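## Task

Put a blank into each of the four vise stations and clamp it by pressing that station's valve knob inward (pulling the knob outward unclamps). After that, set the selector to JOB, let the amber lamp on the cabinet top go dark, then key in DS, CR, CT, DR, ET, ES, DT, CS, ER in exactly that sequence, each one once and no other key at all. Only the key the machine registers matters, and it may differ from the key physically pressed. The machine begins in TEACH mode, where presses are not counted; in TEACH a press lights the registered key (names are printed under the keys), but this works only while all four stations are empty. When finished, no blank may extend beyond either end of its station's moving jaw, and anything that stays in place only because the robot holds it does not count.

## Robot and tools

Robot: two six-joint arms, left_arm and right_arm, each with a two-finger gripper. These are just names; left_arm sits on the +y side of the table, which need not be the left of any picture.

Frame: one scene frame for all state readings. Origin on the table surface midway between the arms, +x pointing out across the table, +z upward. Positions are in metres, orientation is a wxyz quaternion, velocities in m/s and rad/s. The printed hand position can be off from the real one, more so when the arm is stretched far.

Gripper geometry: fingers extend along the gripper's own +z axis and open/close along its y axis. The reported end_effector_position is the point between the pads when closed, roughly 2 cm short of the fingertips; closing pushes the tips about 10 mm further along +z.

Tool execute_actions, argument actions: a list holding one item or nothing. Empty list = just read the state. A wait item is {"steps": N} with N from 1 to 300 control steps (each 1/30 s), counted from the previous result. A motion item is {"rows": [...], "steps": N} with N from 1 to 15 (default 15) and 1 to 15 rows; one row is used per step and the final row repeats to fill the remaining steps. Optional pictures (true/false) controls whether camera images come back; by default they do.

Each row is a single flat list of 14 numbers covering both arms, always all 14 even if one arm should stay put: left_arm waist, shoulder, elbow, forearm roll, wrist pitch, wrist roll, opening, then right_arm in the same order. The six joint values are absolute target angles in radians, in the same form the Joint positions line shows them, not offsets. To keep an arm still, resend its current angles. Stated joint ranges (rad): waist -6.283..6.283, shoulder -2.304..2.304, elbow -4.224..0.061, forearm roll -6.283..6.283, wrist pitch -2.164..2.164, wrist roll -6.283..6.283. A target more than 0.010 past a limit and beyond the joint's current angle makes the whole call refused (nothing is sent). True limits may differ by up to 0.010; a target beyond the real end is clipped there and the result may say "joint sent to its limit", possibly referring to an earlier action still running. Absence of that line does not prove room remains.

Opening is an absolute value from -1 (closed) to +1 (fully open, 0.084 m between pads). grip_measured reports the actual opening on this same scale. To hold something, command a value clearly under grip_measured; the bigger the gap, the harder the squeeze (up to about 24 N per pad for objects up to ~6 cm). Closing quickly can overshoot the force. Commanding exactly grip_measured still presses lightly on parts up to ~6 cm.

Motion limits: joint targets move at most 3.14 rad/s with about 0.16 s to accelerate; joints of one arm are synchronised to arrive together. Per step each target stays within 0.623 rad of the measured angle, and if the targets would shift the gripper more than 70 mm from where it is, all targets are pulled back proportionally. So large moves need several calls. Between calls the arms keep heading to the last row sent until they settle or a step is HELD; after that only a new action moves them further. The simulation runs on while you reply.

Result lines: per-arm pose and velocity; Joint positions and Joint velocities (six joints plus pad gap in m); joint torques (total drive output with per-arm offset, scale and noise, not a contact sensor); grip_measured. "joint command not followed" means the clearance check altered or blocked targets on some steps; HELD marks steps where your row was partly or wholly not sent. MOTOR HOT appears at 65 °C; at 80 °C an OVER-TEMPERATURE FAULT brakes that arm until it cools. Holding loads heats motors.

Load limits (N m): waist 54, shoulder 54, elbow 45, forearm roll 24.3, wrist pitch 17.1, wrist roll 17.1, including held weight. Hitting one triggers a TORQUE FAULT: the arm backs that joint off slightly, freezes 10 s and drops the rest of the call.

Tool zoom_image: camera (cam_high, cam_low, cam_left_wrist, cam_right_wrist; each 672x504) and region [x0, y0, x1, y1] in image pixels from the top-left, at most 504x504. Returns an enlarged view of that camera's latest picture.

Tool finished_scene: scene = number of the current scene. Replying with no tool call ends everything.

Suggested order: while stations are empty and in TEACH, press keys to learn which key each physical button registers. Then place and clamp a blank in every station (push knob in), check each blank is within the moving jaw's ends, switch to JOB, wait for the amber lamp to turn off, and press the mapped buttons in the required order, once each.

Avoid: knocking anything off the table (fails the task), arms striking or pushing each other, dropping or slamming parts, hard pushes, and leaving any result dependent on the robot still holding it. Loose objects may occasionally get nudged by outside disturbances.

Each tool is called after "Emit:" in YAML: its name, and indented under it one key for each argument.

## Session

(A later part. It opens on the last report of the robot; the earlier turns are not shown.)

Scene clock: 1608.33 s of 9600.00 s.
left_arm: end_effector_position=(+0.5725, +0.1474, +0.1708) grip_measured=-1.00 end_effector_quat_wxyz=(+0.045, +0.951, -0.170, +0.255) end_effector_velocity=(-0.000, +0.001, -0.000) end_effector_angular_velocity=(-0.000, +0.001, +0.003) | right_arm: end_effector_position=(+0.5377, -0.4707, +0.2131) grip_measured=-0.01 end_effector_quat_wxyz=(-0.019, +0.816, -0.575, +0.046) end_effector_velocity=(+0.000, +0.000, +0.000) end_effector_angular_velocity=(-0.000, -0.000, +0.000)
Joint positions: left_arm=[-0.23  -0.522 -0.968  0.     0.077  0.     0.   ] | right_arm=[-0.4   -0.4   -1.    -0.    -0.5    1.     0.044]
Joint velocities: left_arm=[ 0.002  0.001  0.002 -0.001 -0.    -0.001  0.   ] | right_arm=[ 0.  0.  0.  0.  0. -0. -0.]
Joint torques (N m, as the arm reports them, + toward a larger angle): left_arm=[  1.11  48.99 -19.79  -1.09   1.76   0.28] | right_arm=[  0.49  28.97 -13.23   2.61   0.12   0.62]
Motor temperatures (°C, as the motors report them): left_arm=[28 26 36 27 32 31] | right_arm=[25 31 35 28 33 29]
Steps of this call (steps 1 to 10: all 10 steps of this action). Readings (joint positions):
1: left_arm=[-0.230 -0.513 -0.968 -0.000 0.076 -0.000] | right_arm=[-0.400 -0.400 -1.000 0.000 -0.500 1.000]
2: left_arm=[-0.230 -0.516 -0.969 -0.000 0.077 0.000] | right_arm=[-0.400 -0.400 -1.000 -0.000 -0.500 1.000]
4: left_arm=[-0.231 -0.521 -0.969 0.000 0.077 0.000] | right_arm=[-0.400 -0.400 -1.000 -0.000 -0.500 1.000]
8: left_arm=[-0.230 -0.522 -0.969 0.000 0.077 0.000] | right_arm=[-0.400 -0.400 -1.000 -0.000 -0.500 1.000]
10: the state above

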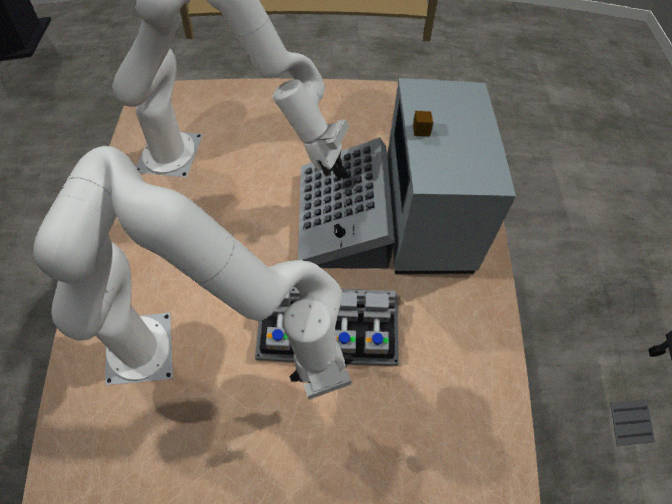

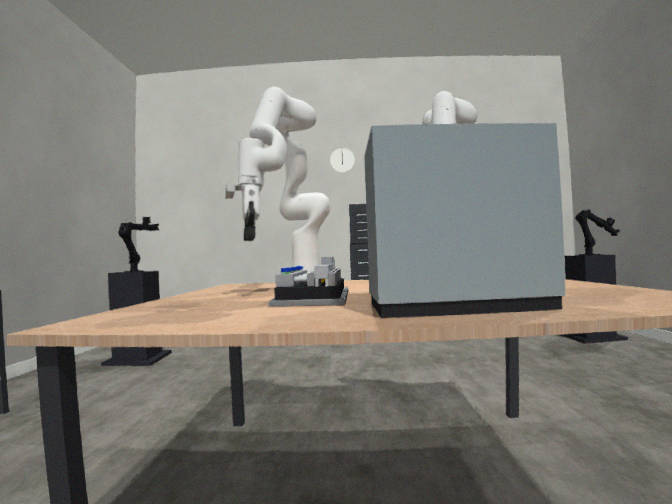

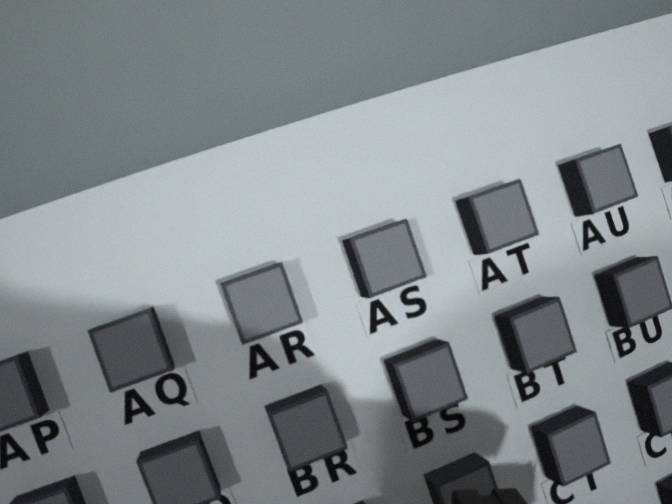

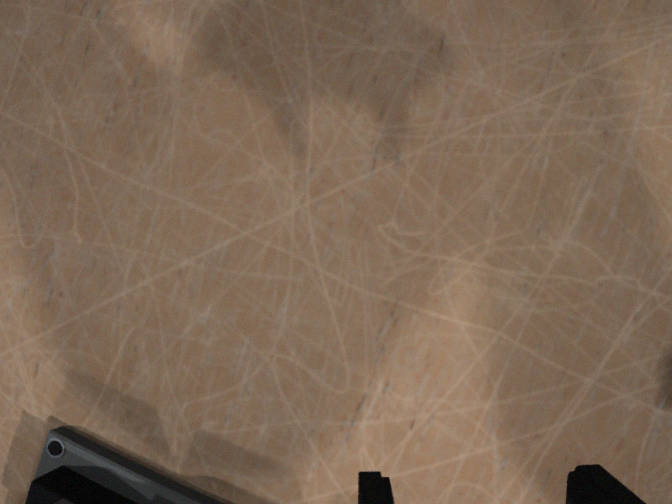

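Emit:
execute_actions:
  actions:
    - {"rows":[[-0.230,-0.565,-0.992,0,0.096,0,-1,-0.4,-0.4,-1.0,0,-0.5,1.0,0],[-0.230,-0.565,-0.992,0,0.096,0,-1,-0.4,-0.4,-1.0,0,-0.5,1.0,0],[-0.230,-0.565,-0.992,0,0.096,0,-1,-0.4,-0.4,-1.0,0,-0.5,1.0,0],[-0.230,-0.580,-1.001,0,0.103,0,-1,-0.4,-0.4,-1.0,0,-0.5,1.0,0],[-0.230,-0.580,-1.001,0,0.103,0,-1,-0.4,-0.4,-1.0,0,-0.5,1.0,0],[-0.230,-0.580,-1.001,0,0.103,0,-1,-0.4,-0.4,-1.0,0,-0.5,1.0,0],[-0.230,-0.589,-1.006,0,0.107,0,-1,-0.4,-0.4,-1.0,0,-0.5,1.0,0]],"steps":15}
  pictures: false

Emit:
execute_actions:
  actions:
    - {"rows":[[-0.230,-0.522,-0.968,0,0.077,0,-1,-0.4,-0.4,-1.0,0,-0.5,1.0,0],[-0.230,-0.522,-0.968,0,0.077,0,-1,-0.4,-0.4,-1.0,0,-0.5,1.0,0],[-0.230,-0.522,-0.968,0,0.077,0,-1,-0.4,-0.4,-1.0,0,-0.5,1.0,0],[-0.230,-0.522,-0.968,0,0.077,0,-1,-0.4,-0.4,-1.0,0,-0.5,1.0,0],[-0.230,-0.522,-0.968,0,0.077,0,-1,-0.4,-0.4,-1.0,0,-0.5,1.0,0],[-0.344,-0.545,-0.968,0,0.10,0,-1,-0.4,-0.4,-1.0,0,-0.5,1.0,0],[-0.344,-0.545,-0.968,0,0.10,0,-1,-0.4,-0.4,-1.0,0,-0.5,1.0,0],[-0.344,-0.545,-0.968,0,0.10,0,-1,-0.4,-0.4,-1.0,0,-0.5,1.0,0],[-0.344,-0.545,-0.968,0,0.10,0,-1,-0.4,-0.4,-1.0,0,-0.5,1.0,0],[-0.344,-0.545,-0.968,0,0.10,0,-1,-0.4,-0.4,-1.0,0,-0.5,1.0,0],[-0.344,-0.557,-0.968,0,0.110,0,-1,-0.4,-0.4,-1.0,0,-0.5,1.0,0]],"steps":15}
  pictures: false

Emit:
execute_actions:
  actions:
    - {"rows":[[-0.344,-0.600,-0.992,0,0.129,0,-1,-0.4,-0.4,-1.0,0,-0.5,1.0,0],[-0.344,-0.600,-0.992,0,0.129,0,-1,-0.4,-0.4,-1.0,0,-0.5,1.0,0],[-0.344,-0.600,-0.992,0,0.129,0,-1,-0.4,-0.4,-1.0,0,-0.5,1.0,0],[-0.344,-0.615,-1.001,0,0.136,0,-1,-0.4,-0.4,-1.0,0,-0.5,1.0,0],[-0.344,-0.615,-1.001,0,0.136,0,-1,-0.4,-0.4,-1.0,0,-0.5,1.0,0],[-0.344,-0.615,-1.001,0,0.136,0,-1,-0.4,-0.4,-1.0,0,-0.5,1.0,0],[-0.344,-0.624,-1.006,0,0.140,0,-1,-0.4,-0.4,-1.0,0,-0.5,1.0,0]],"steps":15}
  pictures: false

Emit:
execute_actions:
  actions:
    - {"rows":[[-0.344,-0.557,-0.968,0,0.110,0,-1,-0.4,-0.4,-1.0,0,-0.5,1.0,0],[-0.344,-0.557,-0.968,0,0.110,0,-1,-0.4,-0.4,-1.0,0,-0.5,1.0,0],[-0.344,-0.557,-0.968,0,0.110,0,-1,-0.4,-0.4,-1.0,0,-0.5,1.0,0],[-0.344,-0.557,-0.968,0,0.110,0,-1,-0.4,-0.4,-1.0,0,-0.5,1.0,0],[-0.344,-0.557,-0.968,0,0.110,0,-1,-0.4,-0.4,-1.0,0,-0.5,1.0,0],[-0.344,-0.557,-0.968,0,0.110,0,-1,-0.4,-0.4,-1.0,0,-0.5,1.0,0],[-0.296,-0.531,-0.925,0,0.127,0,-1,-0.4,-0.4,-1.0,0,-0.5,1.0,0]],"steps":15}
  pictures: false

Emit:
execute_actions:
  actions:
    - {"rows":[[-0.296,-0.574,-0.949,0,0.146,0,-1,-0.4,-0.4,-1.0,0,-0.5,1.0,0],[-0.296,-0.574,-0.949,0,0.146,0,-1,-0.4,-0.4,-1.0,0,-0.5,1.0,0],[-0.296,-0.574,-0.949,0,0.146,0,-1,-0.4,-0.4,-1.0,0,-0.5,1.0,0],[-0.296,-0.589,-0.958,0,0.153,0,-1,-0.4,-0.4,-1.0,0,-0.5,1.0,0],[-0.296,-0.589,-0.958,0,0.153,0,-1,-0.4,-0.4,-1.0,0,-0.5,1.0,0],[-0.296,-0.589,-0.958,0,0.153,0,-1,-0.4,-0.4,-1.0,0,-0.5,1.0,0],[-0.296,-0.598,-0.963,0,0.157,0,-1,-0.4,-0.4,-1.0,0,-0.5,1.0,0]],"steps":15}
  pictures: false

Emit:
execute_actions:
  actions:
    - {"rows":[[-0.296,-0.525,-0.925,0,0.127,0,-1,-0.4,-0.4,-1.0,0,-0.5,1.0,0],[-0.296,-0.525,-0.925,0,0.127,0,-1,-0.4,-0.4,-1.0,0,-0.5,1.0,0],[-0.296,-0.525,-0.925,0,0.127,0,-1,-0.4,-0.4,-1.0,0,-0.5,1.0,0],[-0.296,-0.525,-0.925,0,0.127,0,-1,-0.4,-0.4,-1.0,0,-0.5,1.0,0],[-0.296,-0.525,-0.925,0,0.127,0,-1,-0.4,-0.4,-1.0,0,-0.5,1.0,0],[-0.296,-0.515,-0.925,0,0.12,0,-1,-0.4,-0.4,-1.0,0,-0.5,1.0,0],[-0.326,-0.573,-1.053,0,0.042,0,-1,-0.4,-0.4,-1.0,0,-0.5,1.0,0]],"steps":15}

Scene clock: 1641.50 s of 9600.00 s.
left_arm: end_effector_position=(+0.5842, +0.1433, +0.1483) grip_measured=-1.00 end_effector_quat_wxyz=(+0.045, +0.951, -0.169, +0.254) end_effector_velocity=(+0.001, -0.000, -0.000) end_effector_angular_velocity=(-0.001, -0.003, -0.001) | right_arm: end_effector_position=(+0.5377, -0.4707, +0.2131) grip_measured=-0.01 end_effector_quat_wxyz=(-0.019, +0.816, -0.575, +0.046) end_effector_velocity=(-0.000, -0.000, -0.000) end_effector_angular_velocity=(-0.001, +0.000, +0.001)
Joint positions: left_arm=[-0.23  -0.588 -1.006 -0.     0.105 -0.     0.   ] | right_arm=[-0.4   -0.4   -1.     0.    -0.5    1.     0.044]
Joint velocities: left_arm=[-0.    -0.002 -0.001  0.001  0.004 -0.     0.   ] | right_arm=[-0.    -0.    -0.    -0.002  0.     0.    -0.   ]
Joint torques (N m, as the arm reports them, + toward a larger angle): left_arm=[ -0.59  36.35 -20.54  -0.98   3.33   0.3 ] | right_arm=[ -0.76  29.86 -11.88   1.52  -0.24   0.57]
Motor temperatures (°C, as the motors report them): left_arm=[28 26 35 27 32 31] | right_arm=[25 31 35 28 33 29]
Steps of this call (steps 1 to 15: the robot went on to your last target; steps 16 to 90: nothing new was sent; then 29.67 s passed at rest; steps 91 to 105: all 15 steps of this action). Readings (joint positions):
91: left_arm=[-0.230 -0.523 -0.969 -0.000 0.077 -0.000] | right_arm=[-0.400 -0.400 -1.000 0.000 -0.500 1.000]
92: left_arm=[-0.230 -0.530 -0.974 -0.000 0.082 -0.000] | right_arm=[-0.400 -0.400 -1.000 -0.000 -0.500 1.000]
94: left_arm=[-0.230 -0.556 -0.987 0.000 0.092 0.000] | right_arm=[-0.400 -0.400 -1.000 0.000 -0.500 1.000]
98: left_arm=[-0.230 -0.582 -1.001 -0.000 0.103 -0.000] | right_arm=[-0.400 -0.400 -1.000 0.000 -0.500 1.000]
105: the state above

Scene clock: 1642.00 s of 9600.00 s.
left_arm: end_effector_position=(+0.5433, +0.0819, +0.1522) grip_measured=-1.00 end_effector_quat_wxyz=(+0.059, +0.940, -0.223, +0.250) end_effector_velocity=(+0.003, +0.004, -0.010) end_effector_angular_velocity=(-0.001, -0.001, +0.008) | right_arm: end_effector_position=(+0.5377, -0.4707, +0.2131) grip_measured=-0.01 end_effector_quat_wxyz=(-0.019, +0.816, -0.575, +0.046) end_effector_velocity=(-0.000, -0.000, +0.000) end_effector_angular_velocity=(+0.000, -0.000, -0.001)
Joint positions: left_arm=[-0.343 -0.557 -0.968 -0.     0.109  0.     0.   ] | right_arm=[-0.4   -0.4   -1.    -0.    -0.5    1.     0.044]
Joint velocities: left_arm=[ 0.007 -0.02  -0.001 -0.001  0.019  0.     0.   ] | right_arm=[-0.001  0.     0.     0.001 -0.     0.    -0.   ]
Joint torques (N m, as the arm reports them, + toward a larger angle): left_arm=[  0.07  55.22 -20.16  -1.13   1.67   0.29] | right_arm=[  0.01  29.37 -12.65   1.15   0.19   0.31]
Motor temperatures (°C, as the motors report them): left_arm=[28 26 35 27 32 31] | right_arm=[25 31 35 28 33 29]
Steps of this call (steps 1 to 15: all 15 steps of this action). Readings (joint positions):
1: left_arm=[-0.230 -0.587 -1.005 -0.000 0.105 -0.000] | right_arm=[-0.400 -0.400 -1.000 0.000 -0.500 1.000]
2: left_arm=[-0.230 -0.581 -1.001 0.000 0.103 0.000] | right_arm=[-0.400 -0.400 -1.000 0.000 -0.500 1.000]
4: left_arm=[-0.230 -0.543 -0.979 0.000 0.087 0.000] | right_arm=[-0.400 -0.400 -1.000 -0.000 -0.500 1.000]
8: left_arm=[-0.263 -0.530 -0.970 -0.000 0.088 -0.000] | right_arm=[-0.400 -0.400 -1.000 0.000 -0.500 1.000]
15: the state above

Scene clock: 1642.50 s of 9600.00 s.
left_arm: end_effector_position=(+0.5541, +0.0761, +0.1298) grip_measured=-1.00 end_effector_quat_wxyz=(+0.060, +0.940, -0.223, +0.251) end_effector_velocity=(+0.001, -0.001, -0.000) end_effector_angular_velocity=(-0.002, -0.004, -0.000) | right_arm: end_effector_position=(+0.5377, -0.4707, +0.2131) grip_measured=-0.01 end_effector_quat_wxyz=(-0.019, +0.816, -0.575, +0.046) end_effector_velocity=(-0.000, -0.000, -0.000) end_effector_angular_velocity=(-0.000, -0.000, +0.000)
Joint positions: left_arm=[-0.344 -0.622 -1.006 -0.     0.138 -0.     0.   ] | right_arm=[-0.4   -0.4   -1.     0.    -0.5    1.     0.044]
Joint velocities: left_arm=[-0.    -0.003 -0.002  0.     0.005  0.     0.   ] | right_arm=[-0.     0.     0.    -0.001  0.    -0.     0.   ]
Joint torques (N m, as the arm reports them, + toward a larger angle): left_arm=[ -1.9   34.17 -20.32  -0.77   3.27   0.29] | right_arm=[  1.64  29.85 -13.03   1.48   0.05   0.5 ]
Motor temperatures (°C, as the motors report them): left_arm=[28 26 35 27 32 31] | right_arm=[25 31 35 28 33 29]
Steps of this call (steps 1 to 15: all 15 steps of this action). Readings (joint positions):
1: left_arm=[-0.343 -0.558 -0.968 -0.000 0.110 -0.000] | right_arm=[-0.400 -0.400 -1.000 -0.000 -0.500 1.000]
2: left_arm=[-0.343 -0.566 -0.974 -0.000 0.115 -0.000] | right_arm=[-0.400 -0.400 -1.000 0.000 -0.500 1.000]
4: left_arm=[-0.343 -0.591 -0.987 0.000 0.125 -0.000] | right_arm=[-0.400 -0.400 -1.000 0.000 -0.500 1.000]
8: left_arm=[-0.344 -0.617 -1.001 -0.000 0.136 -0.000] | right_arm=[-0.400 -0.400 -1.000 -0.000 -0.500 1.000]
15: the state above

Scene clock: 1643.00 s of 9600.00 s.
left_arm: end_effector_position=(+0.5433, +0.1145, +0.1522) grip_measured=-1.00 end_effector_quat_wxyz=(+0.054, +0.945, -0.201, +0.252) end_effector_velocity=(+0.001, -0.003, +0.003) end_effector_angular_velocity=(-0.002, -0.006, -0.004) | right_arm: end_effector_position=(+0.5377, -0.4707, +0.2131) grip_measured=-0.01 end_effector_quat_wxyz=(-0.019, +0.816, -0.575, +0.046) end_effector_velocity=(+0.000, +0.001, +0.000) end_effector_angular_velocity=(+0.000, -0.000, +0.001)
Joint positions: left_arm=[-0.296 -0.532 -0.925  0.     0.127  0.     0.   ] | right_arm=[-0.4   -0.4   -1.     0.    -0.5    1.     0.044]
Joint velocities: left_arm=[-0.004  0.003 -0.001  0.001  0.002 -0.     0.   ] | right_arm=[ 0.002  0.     0.     0.001  0.    -0.    -0.   ]
Joint torques (N m, as the arm reports them, + toward a larger angle): left_arm=[  0.44  47.77 -19.17  -1.38   1.71   0.27] | right_arm=[ -0.62  28.76 -11.8    1.79  -0.02   0.52]
Motor temperatures (°C, as the motors report them): left_arm=[28 26 35 27 32 31] | right_arm=[25 31 35 28 33 29]
Steps of this call (steps 1 to 15: all 15 steps of this action). Readings (joint positions):
1: left_arm=[-0.344 -0.622 -1.005 -0.000 0.138 -0.000] | right_arm=[-0.400 -0.400 -1.000 0.000 -0.500 1.000]
2: left_arm=[-0.344 -0.616 -1.001 -0.000 0.136 -0.000] | right_arm=[-0.400 -0.400 -1.000 0.000 -0.500 1.000]
4: left_arm=[-0.344 -0.578 -0.979 0.000 0.120 0.000] | right_arm=[-0.400 -0.400 -1.000 -0.000 -0.500 1.000]
8: left_arm=[-0.336 -0.552 -0.960 0.000 0.117 0.000] | right_arm=[-0.400 -0.400 -1.000 -0.000 -0.500 1.000]
15: the state above

Scene clock: 1643.50 s of 9600.00 s.
left_arm: end_effector_position=(+0.5544, +0.1097, +0.1304) grip_measured=-1.00 end_effector_quat_wxyz=(+0.054, +0.945, -0.201, +0.252) end_effector_velocity=(+0.001, -0.001, -0.001) end_effector_angular_velocity=(-0.002, -0.003, +0.000) | right_arm: end_effector_position=(+0.5377, -0.4707, +0.2131) grip_measured=-0.01 end_effector_quat_wxyz=(-0.019, +0.816, -0.575, +0.046) end_effector_velocity=(+0.000, +0.000, -0.000) end_effector_angular_velocity=(+0.000, +0.000, -0.000)
Joint positions: left_arm=[-0.296 -0.597 -0.963 -0.     0.155 -0.     0.   ] | right_arm=[-0.4   -0.4   -1.    -0.    -0.5    1.     0.044]
Joint velocities: left_arm=[-0.    -0.003 -0.001  0.     0.005 -0.001  0.   ] | right_arm=[ 0. -0.  0.  0.  0. -0. -0.]
Joint torques (N m, as the arm reports them, + toward a larger angle): left_arm=[ -0.17  34.81 -20.8   -1.14   3.22   0.27] | right_arm=[ -0.88  29.2  -13.75   1.19  -0.03   0.55]
Motor temperatures (°C, as the motors report them): left_arm=[28 26 35 27 32 31] | right_arm=[25 31 35 28 33 29]
Steps of this call (steps 1 to 15: all 15 steps of this action). Readings (joint positions):
1: left_arm=[-0.296 -0.532 -0.926 0.000 0.128 0.000] | right_arm=[-0.400 -0.400 -1.000 0.000 -0.500 1.000]
2: left_arm=[-0.296 -0.540 -0.932 -0.000 0.132 0.000] | right_arm=[-0.400 -0.400 -1.000 0.000 -0.500 1.000]
4: left_arm=[-0.296 -0.566 -0.945 0.000 0.142 0.000] | right_arm=[-0.400 -0.400 -1.000 -0.000 -0.500 1.000]
8: left_arm=[-0.296 -0.591 -0.959 -0.000 0.153 -0.000] | right_arm=[-0.400 -0.400 -1.000 -0.000 -0.500 1.000]
15: the state above

Scene clock: 1644.00 s of 9600.00 s.
left_arm: end_effector_position=(+0.5733, +0.0794, +0.1711) grip_measured=-1.00 end_effector_quat_wxyz=(+0.057, +0.942, -0.215, +0.252) end_effector_velocity=(-0.006, +0.006, -0.008) end_effector_angular_velocity=(+0.015, +0.033, +0.005) | right_arm: end_effector_position=(+0.5377, -0.4707, +0.2131) grip_measured=-0.01 end_effector_quat_wxyz=(-0.019, +0.816, -0.575, +0.046) end_effector_velocity=(-0.000, -0.000, -0.000) end_effector_angular_velocity=(-0.000, +0.001, -0.000)
Joint positions: left_arm=[-0.326 -0.573 -1.053  0.     0.043  0.     0.   ] | right_arm=[-0.4   -0.4   -1.    -0.    -0.5    1.     0.044]
Joint velocities: left_arm=[ 0.004 -0.005  0.003 -0.001 -0.029  0.     0.   ] | right_arm=[-0.    -0.001 -0.    -0.    -0.     0.    -0.   ]
Joint torques (N m, as the arm reports them, + toward a larger angle): left_arm=[  0.61  52.91 -20.08  -1.07   1.91   0.3 ] | right_arm=[ -0.2   32.6  -12.49   1.3    0.23   0.58]
Motor temperatures (°C, as the motors report them): left_arm=[28 26 35 27 32 31] | right_arm=[25 31 35 28 33 29]
Steps of this call (steps 1 to 15: all 15 steps of this action). Readings (joint positions):
1: left_arm=[-0.296 -0.596 -0.962 -0.000 0.155 -0.000] | right_arm=[-0.400 -0.400 -1.000 0.000 -0.500 1.000]
2: left_arm=[-0.296 -0.590 -0.958 0.000 0.153 0.000] | right_arm=[-0.400 -0.400 -1.000 0.000 -0.500 1.000]
4: left_arm=[-0.296 -0.549 -0.936 0.000 0.138 0.000] | right_arm=[-0.400 -0.400 -1.000 0.000 -0.500 1.000]
8: left_arm=[-0.298 -0.524 -0.936 -0.000 0.114 0.000] | right_arm=[-0.400 -0.400 -1.000 -0.000 -0.500 1.000]
15: the state above

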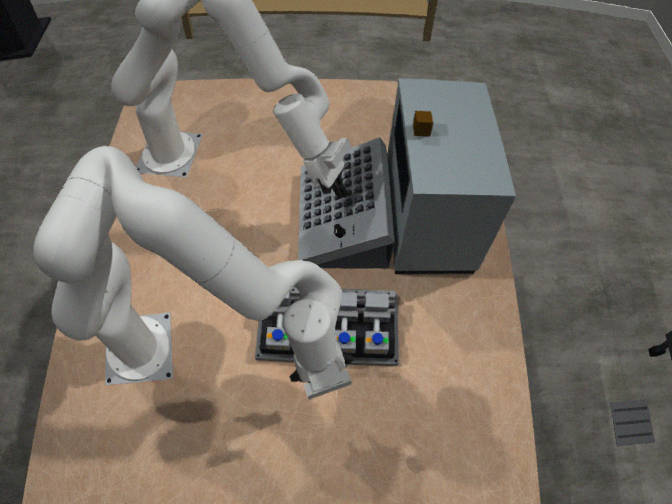

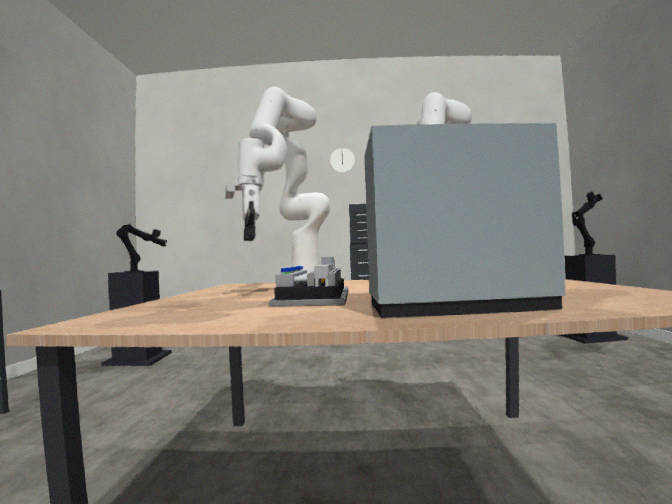

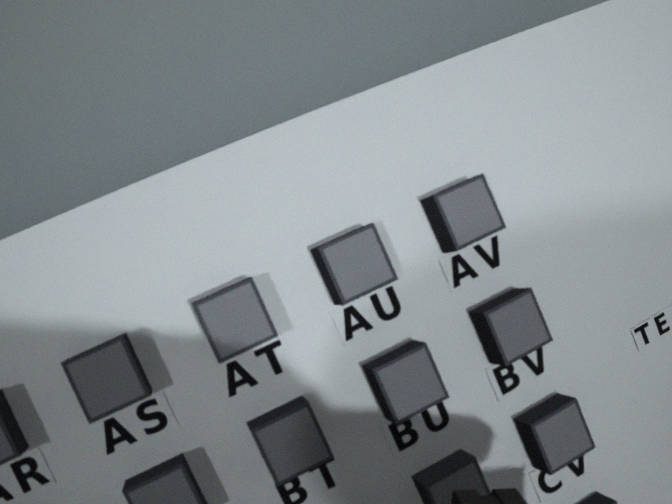

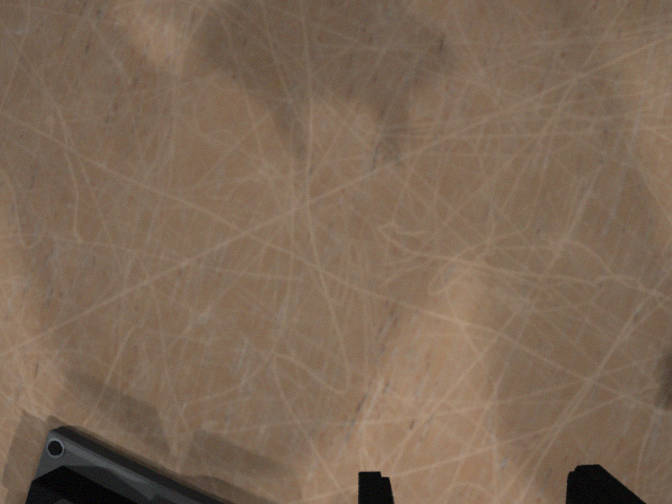

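Emit:
execute_actions:
  actions:
    - {"rows":[[-0.326,-0.616,-1.077,0,0.061,0,-1,-0.4,-0.4,-1.0,0,-0.5,1.0,0],[-0.326,-0.616,-1.077,0,0.061,0,-1,-0.4,-0.4,-1.0,0,-0.5,1.0,0],[-0.326,-0.616,-1.077,0,0.061,0,-1,-0.4,-0.4,-1.0,0,-0.5,1.0,0],[-0.326,-0.631,-1.086,0,0.068,0,-1,-0.4,-0.4,-1.0,0,-0.5,1.0,0],[-0.326,-0.631,-1.086,0,0.068,0,-1,-0.4,-0.4,-1.0,0,-0.5,1.0,0],[-0.326,-0.631,-1.086,0,0.068,0,-1,-0.4,-0.4,-1.0,0,-0.5,1.0,0],[-0.326,-0.640,-1.091,0,0.072,0,-1,-0.4,-0.4,-1.0,0,-0.5,1.0,0]],"steps":15}
  pictures: false

Emit:
execute_actions:
  actions:
    - {"rows":[[-0.326,-0.570,-1.053,0,0.042,0,-1,-0.4,-0.4,-1.0,0,-0.5,1.0,0],[-0.326,-0.570,-1.053,0,0.042,0,-1,-0.4,-0.4,-1.0,0,-0.5,1.0,0],[-0.326,-0.570,-1.053,0,0.042,0,-1,-0.4,-0.4,-1.0,0,-0.5,1.0,0],[-0.326,-0.570,-1.053,0,0.042,0,-1,-0.4,-0.4,-1.0,0,-0.5,1.0,0],[-0.326,-0.570,-1.053,0,0.042,0,-1,-0.4,-0.4,-1.0,0,-0.5,1.0,0],[-0.326,-0.560,-1.053,0,0.036,0,-1,-0.4,-0.4,-1.0,0,-0.5,1.0,0],[-0.260,-0.567,-1.097,0,-0.009,0,-1,-0.4,-0.4,-1.0,0,-0.5,1.0,0]],"steps":15}
  pictures: false

Emit:
execute_actions:
  actions:
    - {"rows":[[-0.260,-0.610,-1.121,0,0.010,0,-1,-0.4,-0.4,-1.0,0,-0.5,1.0,0],[-0.260,-0.610,-1.121,0,0.010,0,-1,-0.4,-0.4,-1.0,0,-0.5,1.0,0],[-0.260,-0.610,-1.121,0,0.010,0,-1,-0.4,-0.4,-1.0,0,-0.5,1.0,0],[-0.260,-0.625,-1.130,0,0.017,0,-1,-0.4,-0.4,-1.0,0,-0.5,1.0,0],[-0.260,-0.625,-1.130,0,0.017,0,-1,-0.4,-0.4,-1.0,0,-0.5,1.0,0],[-0.260,-0.625,-1.130,0,0.017,0,-1,-0.4,-0.4,-1.0,0,-0.5,1.0,0],[-0.260,-0.634,-1.135,0,0.021,0,-1,-0.4,-0.4,-1.0,0,-0.5,1.0,0]],"steps":15}
  pictures: false

Emit:
execute_actions:
  actions:
    - {"rows":[[-0.260,-0.567,-1.097,0,-0.009,0,-1,-0.4,-0.4,-1.0,0,-0.5,1.0,0],[-0.260,-0.567,-1.097,0,-0.009,0,-1,-0.4,-0.4,-1.0,0,-0.5,1.0,0],[-0.260,-0.567,-1.097,0,-0.009,0,-1,-0.4,-0.4,-1.0,0,-0.5,1.0,0],[-0.260,-0.567,-1.097,0,-0.009,0,-1,-0.4,-0.4,-1.0,0,-0.5,1.0,0],[-0.260,-0.567,-1.097,0,-0.009,0,-1,-0.4,-0.4,-1.0,0,-0.5,1.0,0],[-0.260,-0.54,-1.06,0,0.0,0,-1,-0.4,-0.4,-1.0,0,-0.5,1.0,0],[-0.260,-0.54,-1.06,0,0.0,0,-1,-0.4,-0.4,-1.0,0,-0.5,1.0,0],[-0.248,-0.49,-0.882,0,0.135,0,-1,-0.4,-0.4,-1.0,0,-0.5,1.0,0]],"steps":15}
  pictures: false

Emit:
execute_actions:
  actions:
    - {"rows":[[-0.248,-0.506,-0.882,0,0.145,0,-1,-0.4,-0.4,-1.0,0,-0.5,1.0,0]],"steps":10}

Scene clock: 1660.53 s of 9600.00 s.
left_arm: end_effector_position=(+0.5843, +0.0743, +0.1475) grip_measured=-1.00 end_effector_quat_wxyz=(+0.057, +0.942, -0.215, +0.251) end_effector_velocity=(+0.001, -0.001, -0.000) end_effector_angular_velocity=(-0.001, -0.003, -0.001) | right_arm: end_effector_position=(+0.5377, -0.4707, +0.2131) grip_measured=-0.01 end_effector_quat_wxyz=(-0.019, +0.816, -0.575, +0.046) end_effector_velocity=(-0.000, +0.000, -0.000) end_effector_angular_velocity=(+0.000, +0.000, -0.000)
Joint positions: left_arm=[-0.326 -0.639 -1.091 -0.     0.07  -0.     0.   ] | right_arm=[-0.4   -0.4   -1.    -0.    -0.5    1.     0.044]
Joint velocities: left_arm=[-0.    -0.002 -0.001  0.     0.004  0.     0.   ] | right_arm=[ 0. -0.  0.  0.  0. -0. -0.]
Joint torques (N m, as the arm reports them, + toward a larger angle): left_arm=[ -0.33  37.37 -20.97  -0.78   3.63   0.31] | right_arm=[ -1.9   31.83 -11.49   2.46  -0.23   0.37]
Motor temperatures (°C, as the motors report them): left_arm=[28 26 35 27 32 31] | right_arm=[25 31 35 28 33 29]
Steps of this call (steps 1 to 15: the robot went on to your last target; steps 16 to 90: nothing new was sent; then 13.03 s passed at rest; steps 91 to 105: all 15 steps of this action). Readings (joint positions):
91: left_arm=[-0.326 -0.574 -1.054 -0.000 0.042 -0.000] | right_arm=[-0.400 -0.400 -1.000 0.000 -0.500 1.000]
92: left_arm=[-0.326 -0.581 -1.059 -0.000 0.047 -0.000] | right_arm=[-0.400 -0.400 -1.000 -0.000 -0.500 1.000]
94: left_arm=[-0.326 -0.607 -1.072 0.000 0.057 0.000] | right_arm=[-0.400 -0.400 -1.000 -0.000 -0.500 1.000]
98: left_arm=[-0.326 -0.633 -1.086 -0.000 0.068 -0.000] | right_arm=[-0.400 -0.400 -1.000 -0.000 -0.500 1.000]
105: the state above

Scene clock: 1661.03 s of 9600.00 s.
left_arm: end_effector_position=(+0.6028, +0.1147, +0.1889) grip_measured=-1.00 end_effector_quat_wxyz=(+0.049, +0.949, -0.184, +0.253) end_effector_velocity=(-0.007, -0.003, -0.004) end_effector_angular_velocity=(+0.007, +0.017, -0.009) | right_arm: end_effector_position=(+0.5377, -0.4707, +0.2131) grip_measured=-0.01 end_effector_quat_wxyz=(-0.019, +0.816, -0.575, +0.046) end_effector_velocity=(+0.000, +0.001, -0.000) end_effector_angular_velocity=(+0.001, -0.000, +0.001)
Joint positions: left_arm=[-0.26  -0.567 -1.097 -0.    -0.008  0.     0.   ] | right_arm=[-0.4   -0.4   -1.     0.    -0.5    1.     0.044]
Joint velocities: left_arm=[-0.008 -0.001  0.005 -0.    -0.013  0.001  0.   ] | right_arm=[ 0.001 -0.     0.     0.001  0.    -0.     0.   ]
Joint torques (N m, as the arm reports them, + toward a larger angle): left_arm=[  1.44  52.97 -21.19  -1.05   1.78   0.32] | right_arm=[ -1.52  28.61 -11.9    1.25   0.13   0.53]
Motor temperatures (°C, as the motors report them): left_arm=[28 26 35 27 32 31] | right_arm=[25 31 35 28 33 29]
Steps of this call (steps 1 to 15: all 15 steps of this action). Readings (joint positions):
1: left_arm=[-0.326 -0.638 -1.090 -0.000 0.069 -0.000] | right_arm=[-0.400 -0.400 -1.000 -0.000 -0.500 1.000]
2: left_arm=[-0.326 -0.632 -1.086 0.000 0.068 -0.000] | right_arm=[-0.400 -0.400 -1.000 -0.000 -0.500 1.000]
4: left_arm=[-0.326 -0.593 -1.064 -0.000 0.053 0.000] | right_arm=[-0.400 -0.400 -1.000 0.000 -0.500 1.000]
8: left_arm=[-0.318 -0.566 -1.061 0.000 0.030 0.000] | right_arm=[-0.400 -0.400 -1.000 -0.000 -0.500 1.000]
15: the state above

Scene clock: 1661.53 s of 9600.00 s.
left_arm: end_effector_position=(+0.6145, +0.1101, +0.1652) grip_measured=-1.00 end_effector_quat_wxyz=(+0.049, +0.949, -0.184, +0.252) end_effector_velocity=(+0.001, -0.000, -0.001) end_effector_angular_velocity=(-0.000, -0.001, -0.000) | right_arm: end_effector_position=(+0.5377, -0.4707, +0.2131) grip_measured=-0.01 end_effector_quat_wxyz=(-0.019, +0.816, -0.575, +0.046) end_effector_velocity=(+0.000, +0.000, -0.000) end_effector_angular_velocity=(-0.000, +0.000, +0.001)
Joint positions: left_arm=[-0.26  -0.632 -1.135 -0.     0.018 -0.     0.   ] | right_arm=[-0.4   -0.4   -1.    -0.    -0.5    1.     0.044]
Joint velocities: left_arm=[-0.    -0.003 -0.001  0.001  0.004 -0.     0.   ] | right_arm=[ 0.001 -0.     0.    -0.     0.     0.    -0.   ]
Joint torques (N m, as the arm reports them, + toward a larger angle): left_arm=[ -0.67  35.73 -21.43  -1.01   4.09   0.34] | right_arm=[ -0.22  31.3  -11.53   1.4   -0.03   0.7 ]
Motor temperatures (°C, as the motors report them): left_arm=[28 26 35 27 32 31] | right_arm=[25 31 35 28 33 29]
Steps of this call (steps 1 to 15: all 15 steps of this action). Readings (joint positions):
1: left_arm=[-0.260 -0.568 -1.097 -0.000 -0.008 0.000] | right_arm=[-0.400 -0.400 -1.000 0.000 -0.500 1.000]
2: left_arm=[-0.260 -0.576 -1.103 -0.000 -0.004 0.000] | right_arm=[-0.400 -0.400 -1.000 -0.000 -0.500 1.000]
4: left_arm=[-0.260 -0.602 -1.116 0.000 0.006 0.000] | right_arm=[-0.400 -0.400 -1.000 -0.000 -0.500 1.000]
8: left_arm=[-0.260 -0.627 -1.130 -0.000 0.017 -0.000] | right_arm=[-0.400 -0.400 -1.000 -0.000 -0.500 1.000]
15: the state above

Scene clock: 1662.03 s of 9600.00 s.
left_arm: end_effector_position=(+0.5413, +0.1474, +0.1588) grip_measured=-1.00 end_effector_quat_wxyz=(+0.047, +0.950, -0.178, +0.253) end_effector_velocity=(+0.004, +0.000, +0.013) end_effector_angular_velocity=(-0.033, -0.089, -0.001) | right_arm: end_effector_position=(+0.5377, -0.4707, +0.2131) grip_measured=-0.01 end_effector_quat_wxyz=(-0.019, +0.816, -0.575, +0.046) end_effector_velocity=(-0.000, -0.001, -0.000) end_effector_angular_velocity=(+0.000, +0.001, -0.002)
Joint positions: left_arm=[-0.248 -0.492 -0.883 -0.     0.13  -0.     0.   ] | right_arm=[-0.4   -0.4   -1.    -0.    -0.5    1.     0.044]
Joint velocities: left_arm=[0.003 0.033 0.048 0.003 0.11  0.001 0.   ] | right_arm=[-0.001 -0.    -0.     0.    -0.001  0.     0.   ]
Joint torques (N m, as the arm reports them, + toward a larger angle): left_arm=[ -0.78  44.72 -22.97  -0.99   1.88   0.29] | right_arm=[  1.2   28.41 -13.07   2.15  -0.12   0.29]
Motor temperatures (°C, as the motors report them): left_arm=[28 26 35 27 32 31] | right_arm=[25 31 35 28 33 29]
Steps of this call (steps 1 to 15: all 15 steps of this action). Readings (joint positions):
1: left_arm=[-0.260 -0.632 -1.134 -0.000 0.018 -0.000] | right_arm=[-0.400 -0.400 -1.000 -0.000 -0.500 1.000]
2: left_arm=[-0.260 -0.626 -1.130 0.000 0.016 0.000] | right_arm=[-0.400 -0.400 -1.000 -0.000 -0.500 1.000]
4: left_arm=[-0.260 -0.589 -1.108 -0.000 0.002 0.000] | right_arm=[-0.400 -0.400 -1.000 -0.000 -0.500 1.000]
8: left_arm=[-0.260 -0.552 -1.076 0.000 -0.000 0.000] | right_arm=[-0.400 -0.400 -1.000 -0.000 -0.500 1.000]
15: the state above

Scene clock: 1662.37 s of 9600.00 s.
left_arm: end_effector_position=(+0.5416, +0.1473, +0.1522) grip_measured=-1.00 end_effector_quat_wxyz=(+0.048, +0.950, -0.178, +0.253) end_effector_velocity=(-0.000, +0.000, +0.001) end_effector_angular_velocity=(-0.001, -0.001, +0.001) | right_arm: end_effector_position=(+0.5377, -0.4707, +0.2131) grip_measured=-0.01 end_effector_quat_wxyz=(-0.019, +0.816, -0.575, +0.046) end_effector_velocity=(+0.000, -0.001, +0.000) end_effector_angular_velocity=(-0.000, -0.001, -0.001)
Joint positions: left_arm=[-0.248 -0.506 -0.883  0.     0.145  0.     0.   ] | right_arm=[-0.4   -0.4   -1.    -0.    -0.5    1.     0.044]
Joint velocities: left_arm=[ 0.     0.003  0.003 -0.     0.001 -0.     0.   ] | right_arm=[-0.001  0.001 -0.     0.     0.    -0.     0.   ]
Joint torques (N m, as the arm reports them, + toward a larger angle): left_arm=[  0.87  46.26 -18.57  -1.08   1.76   0.28] | right_arm=[ -0.34  26.76 -11.64   1.81   0.05   0.37]
Motor temperatures (°C, as the motors report them): left_arm=[28 26 35 27 32 31] | right_arm=[25 31 35 28 33 29]
Steps of this call (steps 1 to 10: all 10 steps of this action). Readings (joint positions):
1: left_arm=[-0.248 -0.492 -0.882 -0.000 0.133 -0.000] | right_arm=[-0.400 -0.400 -1.000 0.000 -0.500 1.000]
2: left_arm=[-0.248 -0.495 -0.883 -0.000 0.138 0.000] | right_arm=[-0.400 -0.400 -1.000 0.000 -0.500 1.000]
4: left_arm=[-0.248 -0.504 -0.883 0.000 0.143 0.000] | right_arm=[-0.400 -0.400 -1.000 -0.000 -0.500 1.000]
8: left_arm=[-0.248 -0.506 -0.883 0.000 0.145 0.000] | right_arm=[-0.400 -0.400 -1.000 -0.000 -0.500 1.000]
10: the state above

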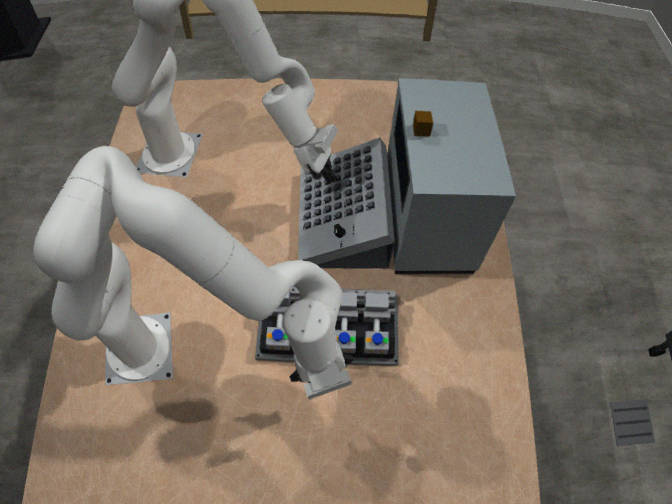

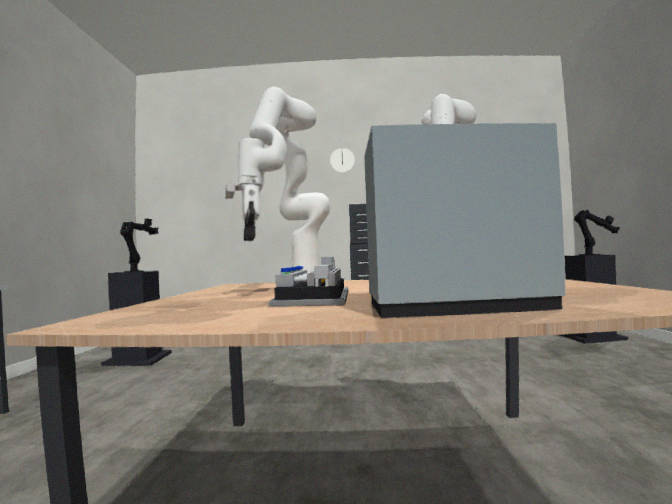

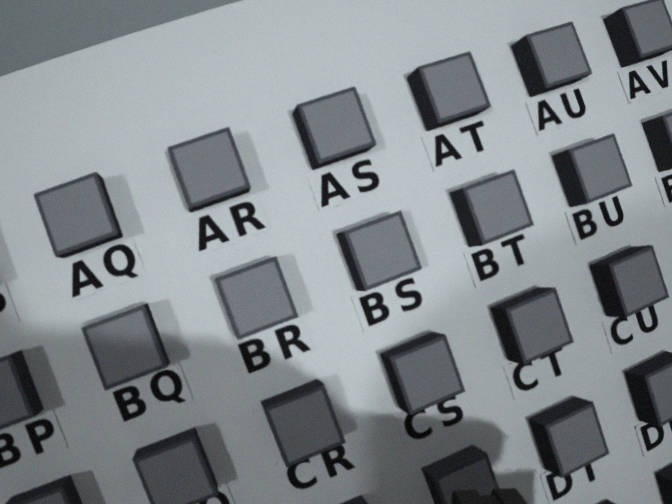

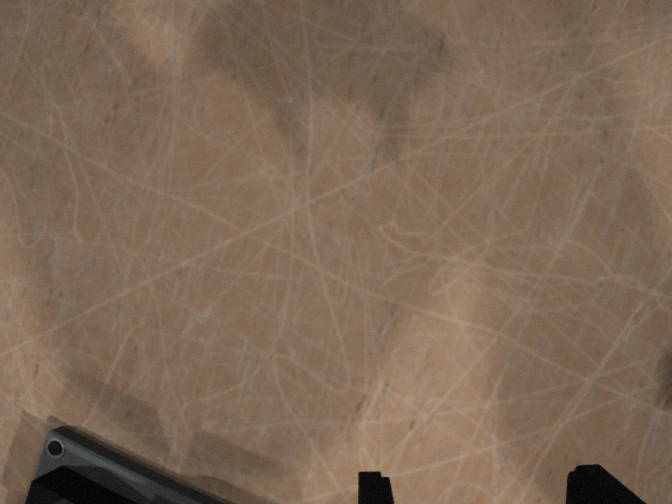

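Emit:
execute_actions:
  actions:
    - {"rows":[[-0.248,-0.549,-0.906,0,0.164,0,-1,-0.4,-0.4,-1.0,0,-0.5,1.0,0],[-0.248,-0.549,-0.906,0,0.164,0,-1,-0.4,-0.4,-1.0,0,-0.5,1.0,0],[-0.248,-0.549,-0.906,0,0.164,0,-1,-0.4,-0.4,-1.0,0,-0.5,1.0,0],[-0.248,-0.564,-0.915,0,0.171,0,-1,-0.4,-0.4,-1.0,0,-0.5,1.0,0],[-0.248,-0.564,-0.915,0,0.171,0,-1,-0.4,-0.4,-1.0,0,-0.5,1.0,0],[-0.248,-0.564,-0.915,0,0.171,0,-1,-0.4,-0.4,-1.0,0,-0.5,1.0,0],[-0.248,-0.573,-0.920,0,0.175,0,-1,-0.4,-0.4,-1.0,0,-0.5,1.0,0]],"steps":15}

Scene clock: 1669.57 s of 9600.00 s.
left_arm: end_effector_position=(+0.5527, +0.1430, +0.1304) grip_measured=-1.00 end_effector_quat_wxyz=(+0.047, +0.950, -0.178, +0.253) end_effector_velocity=(+0.000, -0.000, -0.002) end_effector_angular_velocity=(-0.000, +0.000, +0.001) | right_arm: end_effector_position=(+0.5377, -0.4707, +0.2131) grip_measured=-0.01 end_effector_quat_wxyz=(-0.019, +0.816, -0.575, +0.046) end_effector_velocity=(-0.000, +0.000, +0.000) end_effector_angular_velocity=(+0.000, +0.000, -0.000)
Joint positions: left_arm=[-0.248 -0.572 -0.92  -0.     0.174 -0.     0.   ] | right_arm=[-0.4   -0.4   -1.     0.    -0.5    1.     0.044]
Joint velocities: left_arm=[-0.    -0.004 -0.001 -0.001  0.003 -0.     0.   ] | right_arm=[ 0.001  0.     0.     0.    -0.     0.001 -0.   ]
Joint torques (N m, as the arm reports them, + toward a larger angle): left_arm=[ -0.61  40.76 -19.79  -0.95   2.68   0.3 ] | right_arm=[  0.61  27.89 -13.23   2.48  -0.35   0.7 ]
Motor temperatures (°C, as the motors report them): left_arm=[28 26 35 27 32 31] | right_arm=[25 31 35 28 32 29]
Steps of this call (steps 1 to 15: the robot went on to your last target; steps 16 to 90: nothing new was sent; then 3.70 s passed at rest; steps 91 to 105: all 15 steps of this action). Readings (joint positions):
91: left_arm=[-0.248 -0.507 -0.883 -0.000 0.145 -0.000] | right_arm=[-0.400 -0.400 -1.000 -0.000 -0.500 1.000]
92: left_arm=[-0.248 -0.515 -0.888 -0.000 0.150 -0.000] | right_arm=[-0.400 -0.400 -1.000 0.000 -0.500 1.000]
94: left_arm=[-0.248 -0.540 -0.901 0.000 0.160 0.000] | right_arm=[-0.400 -0.400 -1.000 -0.000 -0.500 1.000]
98: left_arm=[-0.248 -0.566 -0.915 -0.000 0.171 -0.000] | right_arm=[-0.400 -0.400 -1.000 0.000 -0.500 1.000]
105: the state above

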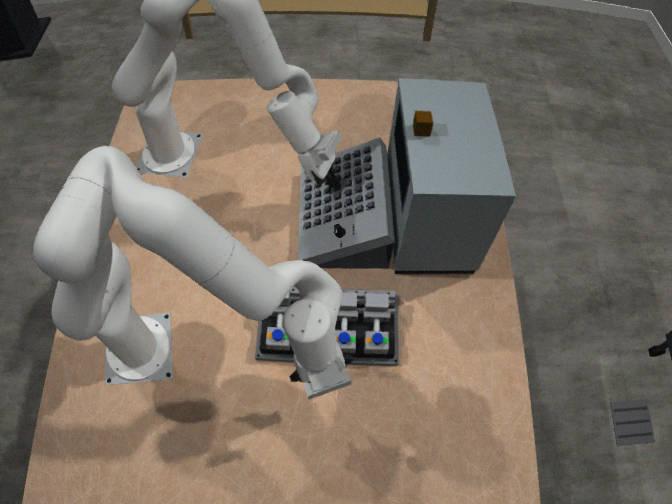

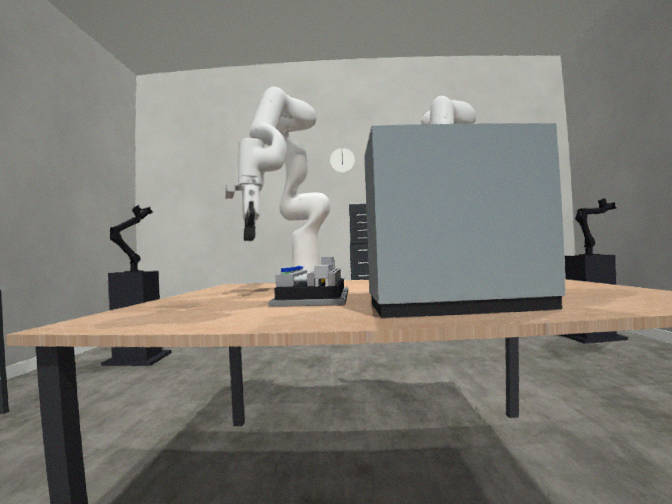

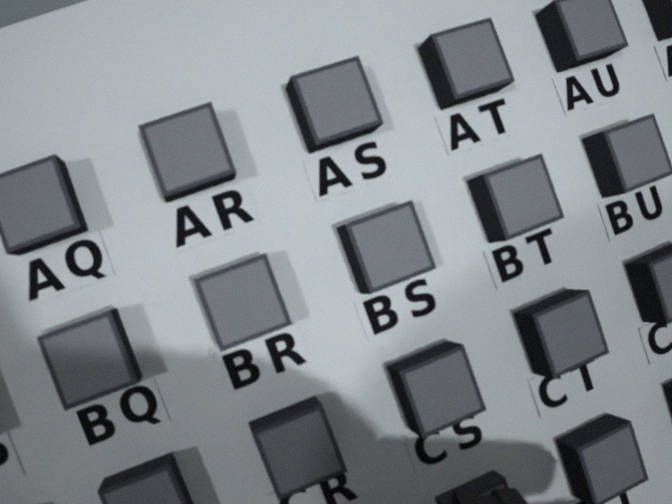

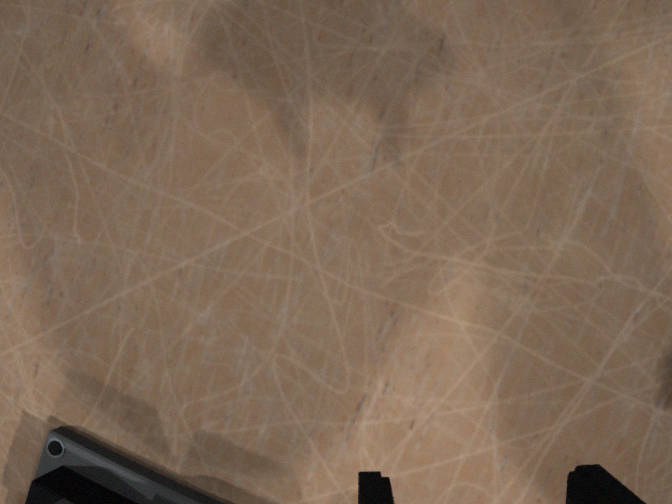

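Emit:
execute_actions:
  actions:
    - {"rows":[[-0.248,-0.578,-0.923,0,0.177,0,-1,-0.4,-0.4,-1.0,0,-0.5,1.0,0]],"steps":10}
  pictures: false

Emit:
execute_actions:
  actions:
    - {"rows":[[-0.248,-0.506,-0.882,0,0.145,0,-1,-0.4,-0.4,-1.0,0,-0.5,1.0,0],[-0.248,-0.506,-0.882,0,0.145,0,-1,-0.4,-0.4,-1.0,0,-0.5,1.0,0],[-0.248,-0.506,-0.882,0,0.145,0,-1,-0.4,-0.4,-1.0,0,-0.5,1.0,0],[-0.248,-0.506,-0.882,0,0.145,0,-1,-0.4,-0.4,-1.0,0,-0.5,1.0,0],[-0.248,-0.506,-0.882,0,0.145,0,-1,-0.4,-0.4,-1.0,0,-0.5,1.0,0],[-0.248,-0.506,-0.882,0,0.145,0,-1,-0.4,-0.4,-1.0,0,-0.5,1.0,0],[-0.15,-0.2,-0.75,0,0,0,-1,-0.4,-0.4,-1.0,0,-0.5,1.0,0]],"steps":15}
  pictures: false

Emit:
execute_actions:
  actions:
    - {"steps":15}

Scene clock: 1676.53 s of 9600.00 s.
left_arm: end_effector_position=(+0.5537, +0.1426, +0.1295) grip_measured=-1.00 end_effector_quat_wxyz=(+0.048, +0.950, -0.178, +0.253) end_effector_velocity=(+0.000, -0.000, +0.001) end_effector_angular_velocity=(-0.001, -0.003, -0.001) | right_arm: end_effector_position=(+0.5377, -0.4707, +0.2131) grip_measured=-0.01 end_effector_quat_wxyz=(-0.019, +0.816, -0.575, +0.046) end_effector_velocity=(+0.000, +0.001, +0.000) end_effector_angular_velocity=(-0.000, -0.000, +0.002)
Joint positions: left_arm=[-0.248 -0.576 -0.922 -0.     0.175 -0.     0.   ] | right_arm=[-0.4   -0.4   -1.    -0.    -0.5    1.     0.044]
Joint velocities: left_arm=[-0.     0.001  0.001 -0.     0.004  0.001  0.   ] | right_arm=[ 0.002  0.001 -0.    -0.    -0.    -0.    -0.   ]
Joint torques (N m, as the arm reports them, + toward a larger angle): left_arm=[ -2.88  10.06 -23.69  -0.45   5.64   0.39] | right_arm=[  1.39  29.99 -12.91   1.89  -0.21   0.37]
Motor temperatures (°C, as the motors report them): left_arm=[28 26 35 27 32 31] | right_arm=[25 31 35 28 32 29]
Steps of this call (steps 1 to 15: the robot went on to your last target; steps 16 to 90: nothing new was sent; then 3.63 s passed at rest; steps 91 to 100: all 10 steps of this action). Readings (joint positions):
91: left_arm=[-0.248 -0.573 -0.920 -0.000 0.175 -0.000] | right_arm=[-0.400 -0.400 -1.000 0.000 -0.500 1.000]
92: left_arm=[-0.248 -0.574 -0.921 -0.000 0.175 -0.000] | right_arm=[-0.400 -0.400 -1.000 0.000 -0.500 1.000]
94: left_arm=[-0.248 -0.575 -0.922 -0.000 0.175 -0.000] | right_arm=[-0.400 -0.400 -1.000 0.000 -0.500 1.000]
98: left_arm=[-0.248 -0.576 -0.922 -0.000 0.175 -0.000] | right_arm=[-0.400 -0.400 -1.000 -0.000 -0.500 1.000]
100: the state above

Scene clock: 1677.03 s of 9600.00 s.
left_arm: end_effector_position=(+0.5170, +0.2101, +0.2451) grip_measured=-1.00 end_effector_quat_wxyz=(+0.038, +0.953, -0.135, +0.270) end_effector_velocity=(-0.095, +0.166, +0.232) end_effector_angular_velocity=(-0.027, -0.089, +0.238) | right_arm: end_effector_position=(+0.5377, -0.4707, +0.2131) grip_measured=-0.01 end_effector_quat_wxyz=(-0.019, +0.816, -0.575, +0.046) end_effector_velocity=(+0.000, -0.000, +0.000) end_effector_angular_velocity=(-0.001, -0.001, +0.001)
Joint positions: left_arm=[-0.16  -0.231 -0.765 -0.     0.017  0.     0.   ] | right_arm=[-0.4   -0.4   -1.     0.    -0.5    1.     0.044]
Joint velocities: left_arm=[ 0.235  0.751  0.31  -0.002 -0.348 -0.001  0.   ] | right_arm=[ 0.     0.001 -0.    -0.001  0.     0.     0.   ]
Joint torques (N m, as the arm reports them, + toward a larger angle): left_arm=[-11.86 -18.2  -21.79  -0.76   2.39   0.21] | right_arm=[  0.17  29.89 -13.32   1.63  -0.11   0.18]
Motor temperatures (°C, as the motors report them): left_arm=[28 26 35 27 32 31] | right_arm=[25 31 35 28 32 29]
Steps of this call (steps 1 to 15: all 15 steps of this action). Readings (joint positions):
1: left_arm=[-0.248 -0.575 -0.922 -0.000 0.175 -0.000] | right_arm=[-0.400 -0.400 -1.000 0.000 -0.500 1.000]
2: left_arm=[-0.248 -0.569 -0.918 0.000 0.173 0.000] | right_arm=[-0.400 -0.400 -1.000 -0.000 -0.500 1.000]
4: left_arm=[-0.249 -0.531 -0.895 0.000 0.160 0.000] | right_arm=[-0.400 -0.400 -1.000 0.000 -0.500 1.000]
8: left_arm=[-0.245 -0.498 -0.879 0.000 0.144 0.000] | right_arm=[-0.400 -0.400 -1.000 -0.000 -0.500 1.000]
15: the state above

Scene clock: 1677.53 s of 9600.00 s.
left_arm: end_effector_position=(+0.5110, +0.2174, +0.2528) grip_measured=-1.00 end_effector_quat_wxyz=(+0.037, +0.954, -0.131, +0.269) end_effector_velocity=(-0.000, +0.001, +0.000) end_effector_angular_velocity=(-0.000, +0.000, +0.001) | right_arm: end_effector_position=(+0.5377, -0.4707, +0.2131) grip_measured=-0.01 end_effector_quat_wxyz=(-0.019, +0.816, -0.575, +0.046) end_effector_velocity=(-0.000, -0.001, +0.000) end_effector_angular_velocity=(+0.000, -0.000, -0.002)
Joint positions: left_arm=[-0.15 -0.2  -0.75  0.    0.    0.    0.  ] | right_arm=[-0.4   -0.4   -1.    -0.    -0.5    1.     0.044]
Joint velocities: left_arm=[ 0.001  0.001  0.     0.001 -0.001 -0.001  0.   ] | right_arm=[-0.001  0.    -0.     0.001  0.     0.    -0.   ]
Joint torques (N m, as the arm reports them, + toward a larger angle): left_arm=[  0.99  34.18 -21.07  -1.25   1.82   0.2 ] | right_arm=[ -0.59  29.61 -12.31   1.48  -0.24   0.5 ]
Motor temperatures (°C, as the motors report them): left_arm=[28 26 35 27 32 31] | right_arm=[25 31 35 28 32 29]
Steps of this call (steps 1 to 15: the robot went on to your last target). Readings (joint positions):
1: left_arm=[-0.154 -0.213 -0.758 -0.000 0.009 -0.000] | right_arm=[-0.400 -0.400 -1.000 -0.000 -0.500 1.000]
2: left_arm=[-0.151 -0.205 -0.754 -0.000 0.004 -0.000] | right_arm=[-0.400 -0.400 -1.000 0.000 -0.500 1.000]
4: left_arm=[-0.151 -0.202 -0.751 -0.000 0.001 0.000] | right_arm=[-0.400 -0.400 -1.000 0.000 -0.500 1.000]
8: left_arm=[-0.150 -0.202 -0.750 0.000 0.000 0.000] | right_arm=[-0.400 -0.400 -1.000 -0.000 -0.500 1.000]
15: the state above

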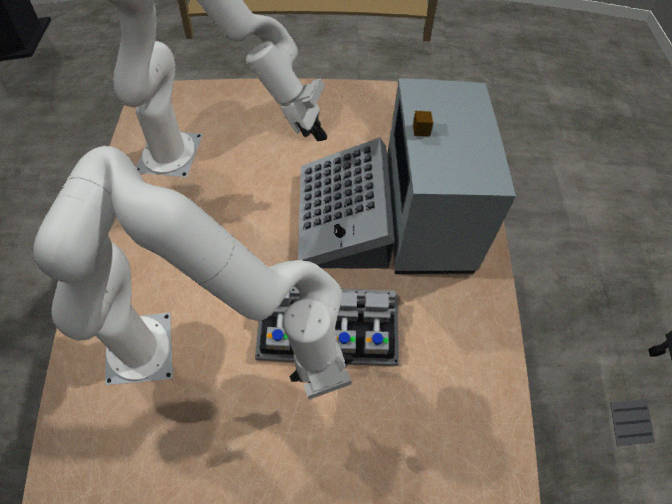

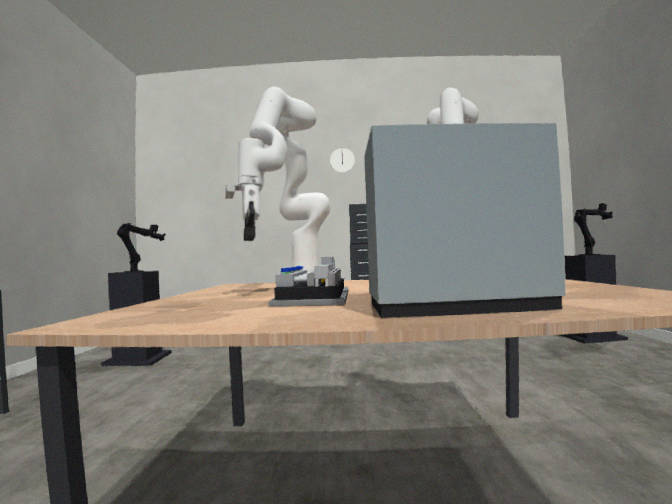

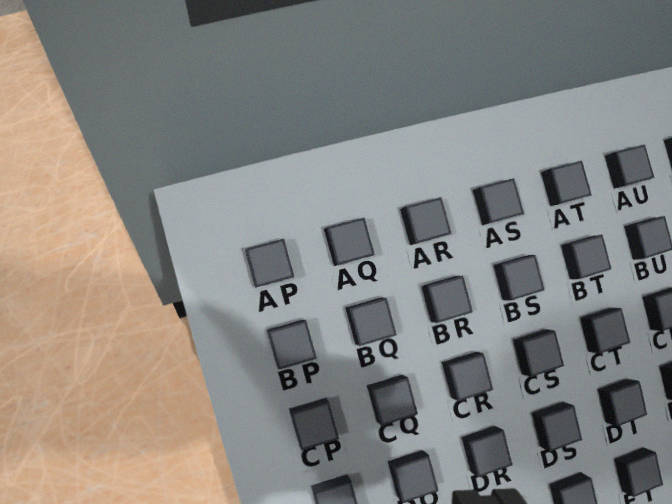

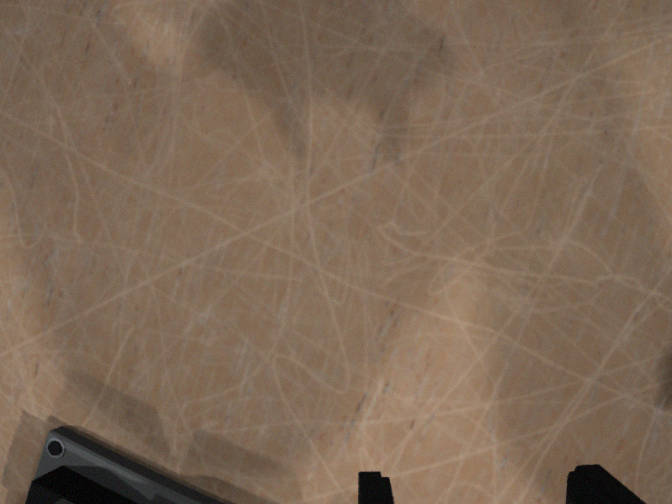

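Emit:
finished_scene:
  scene: 1

The scene is finished: the task was done.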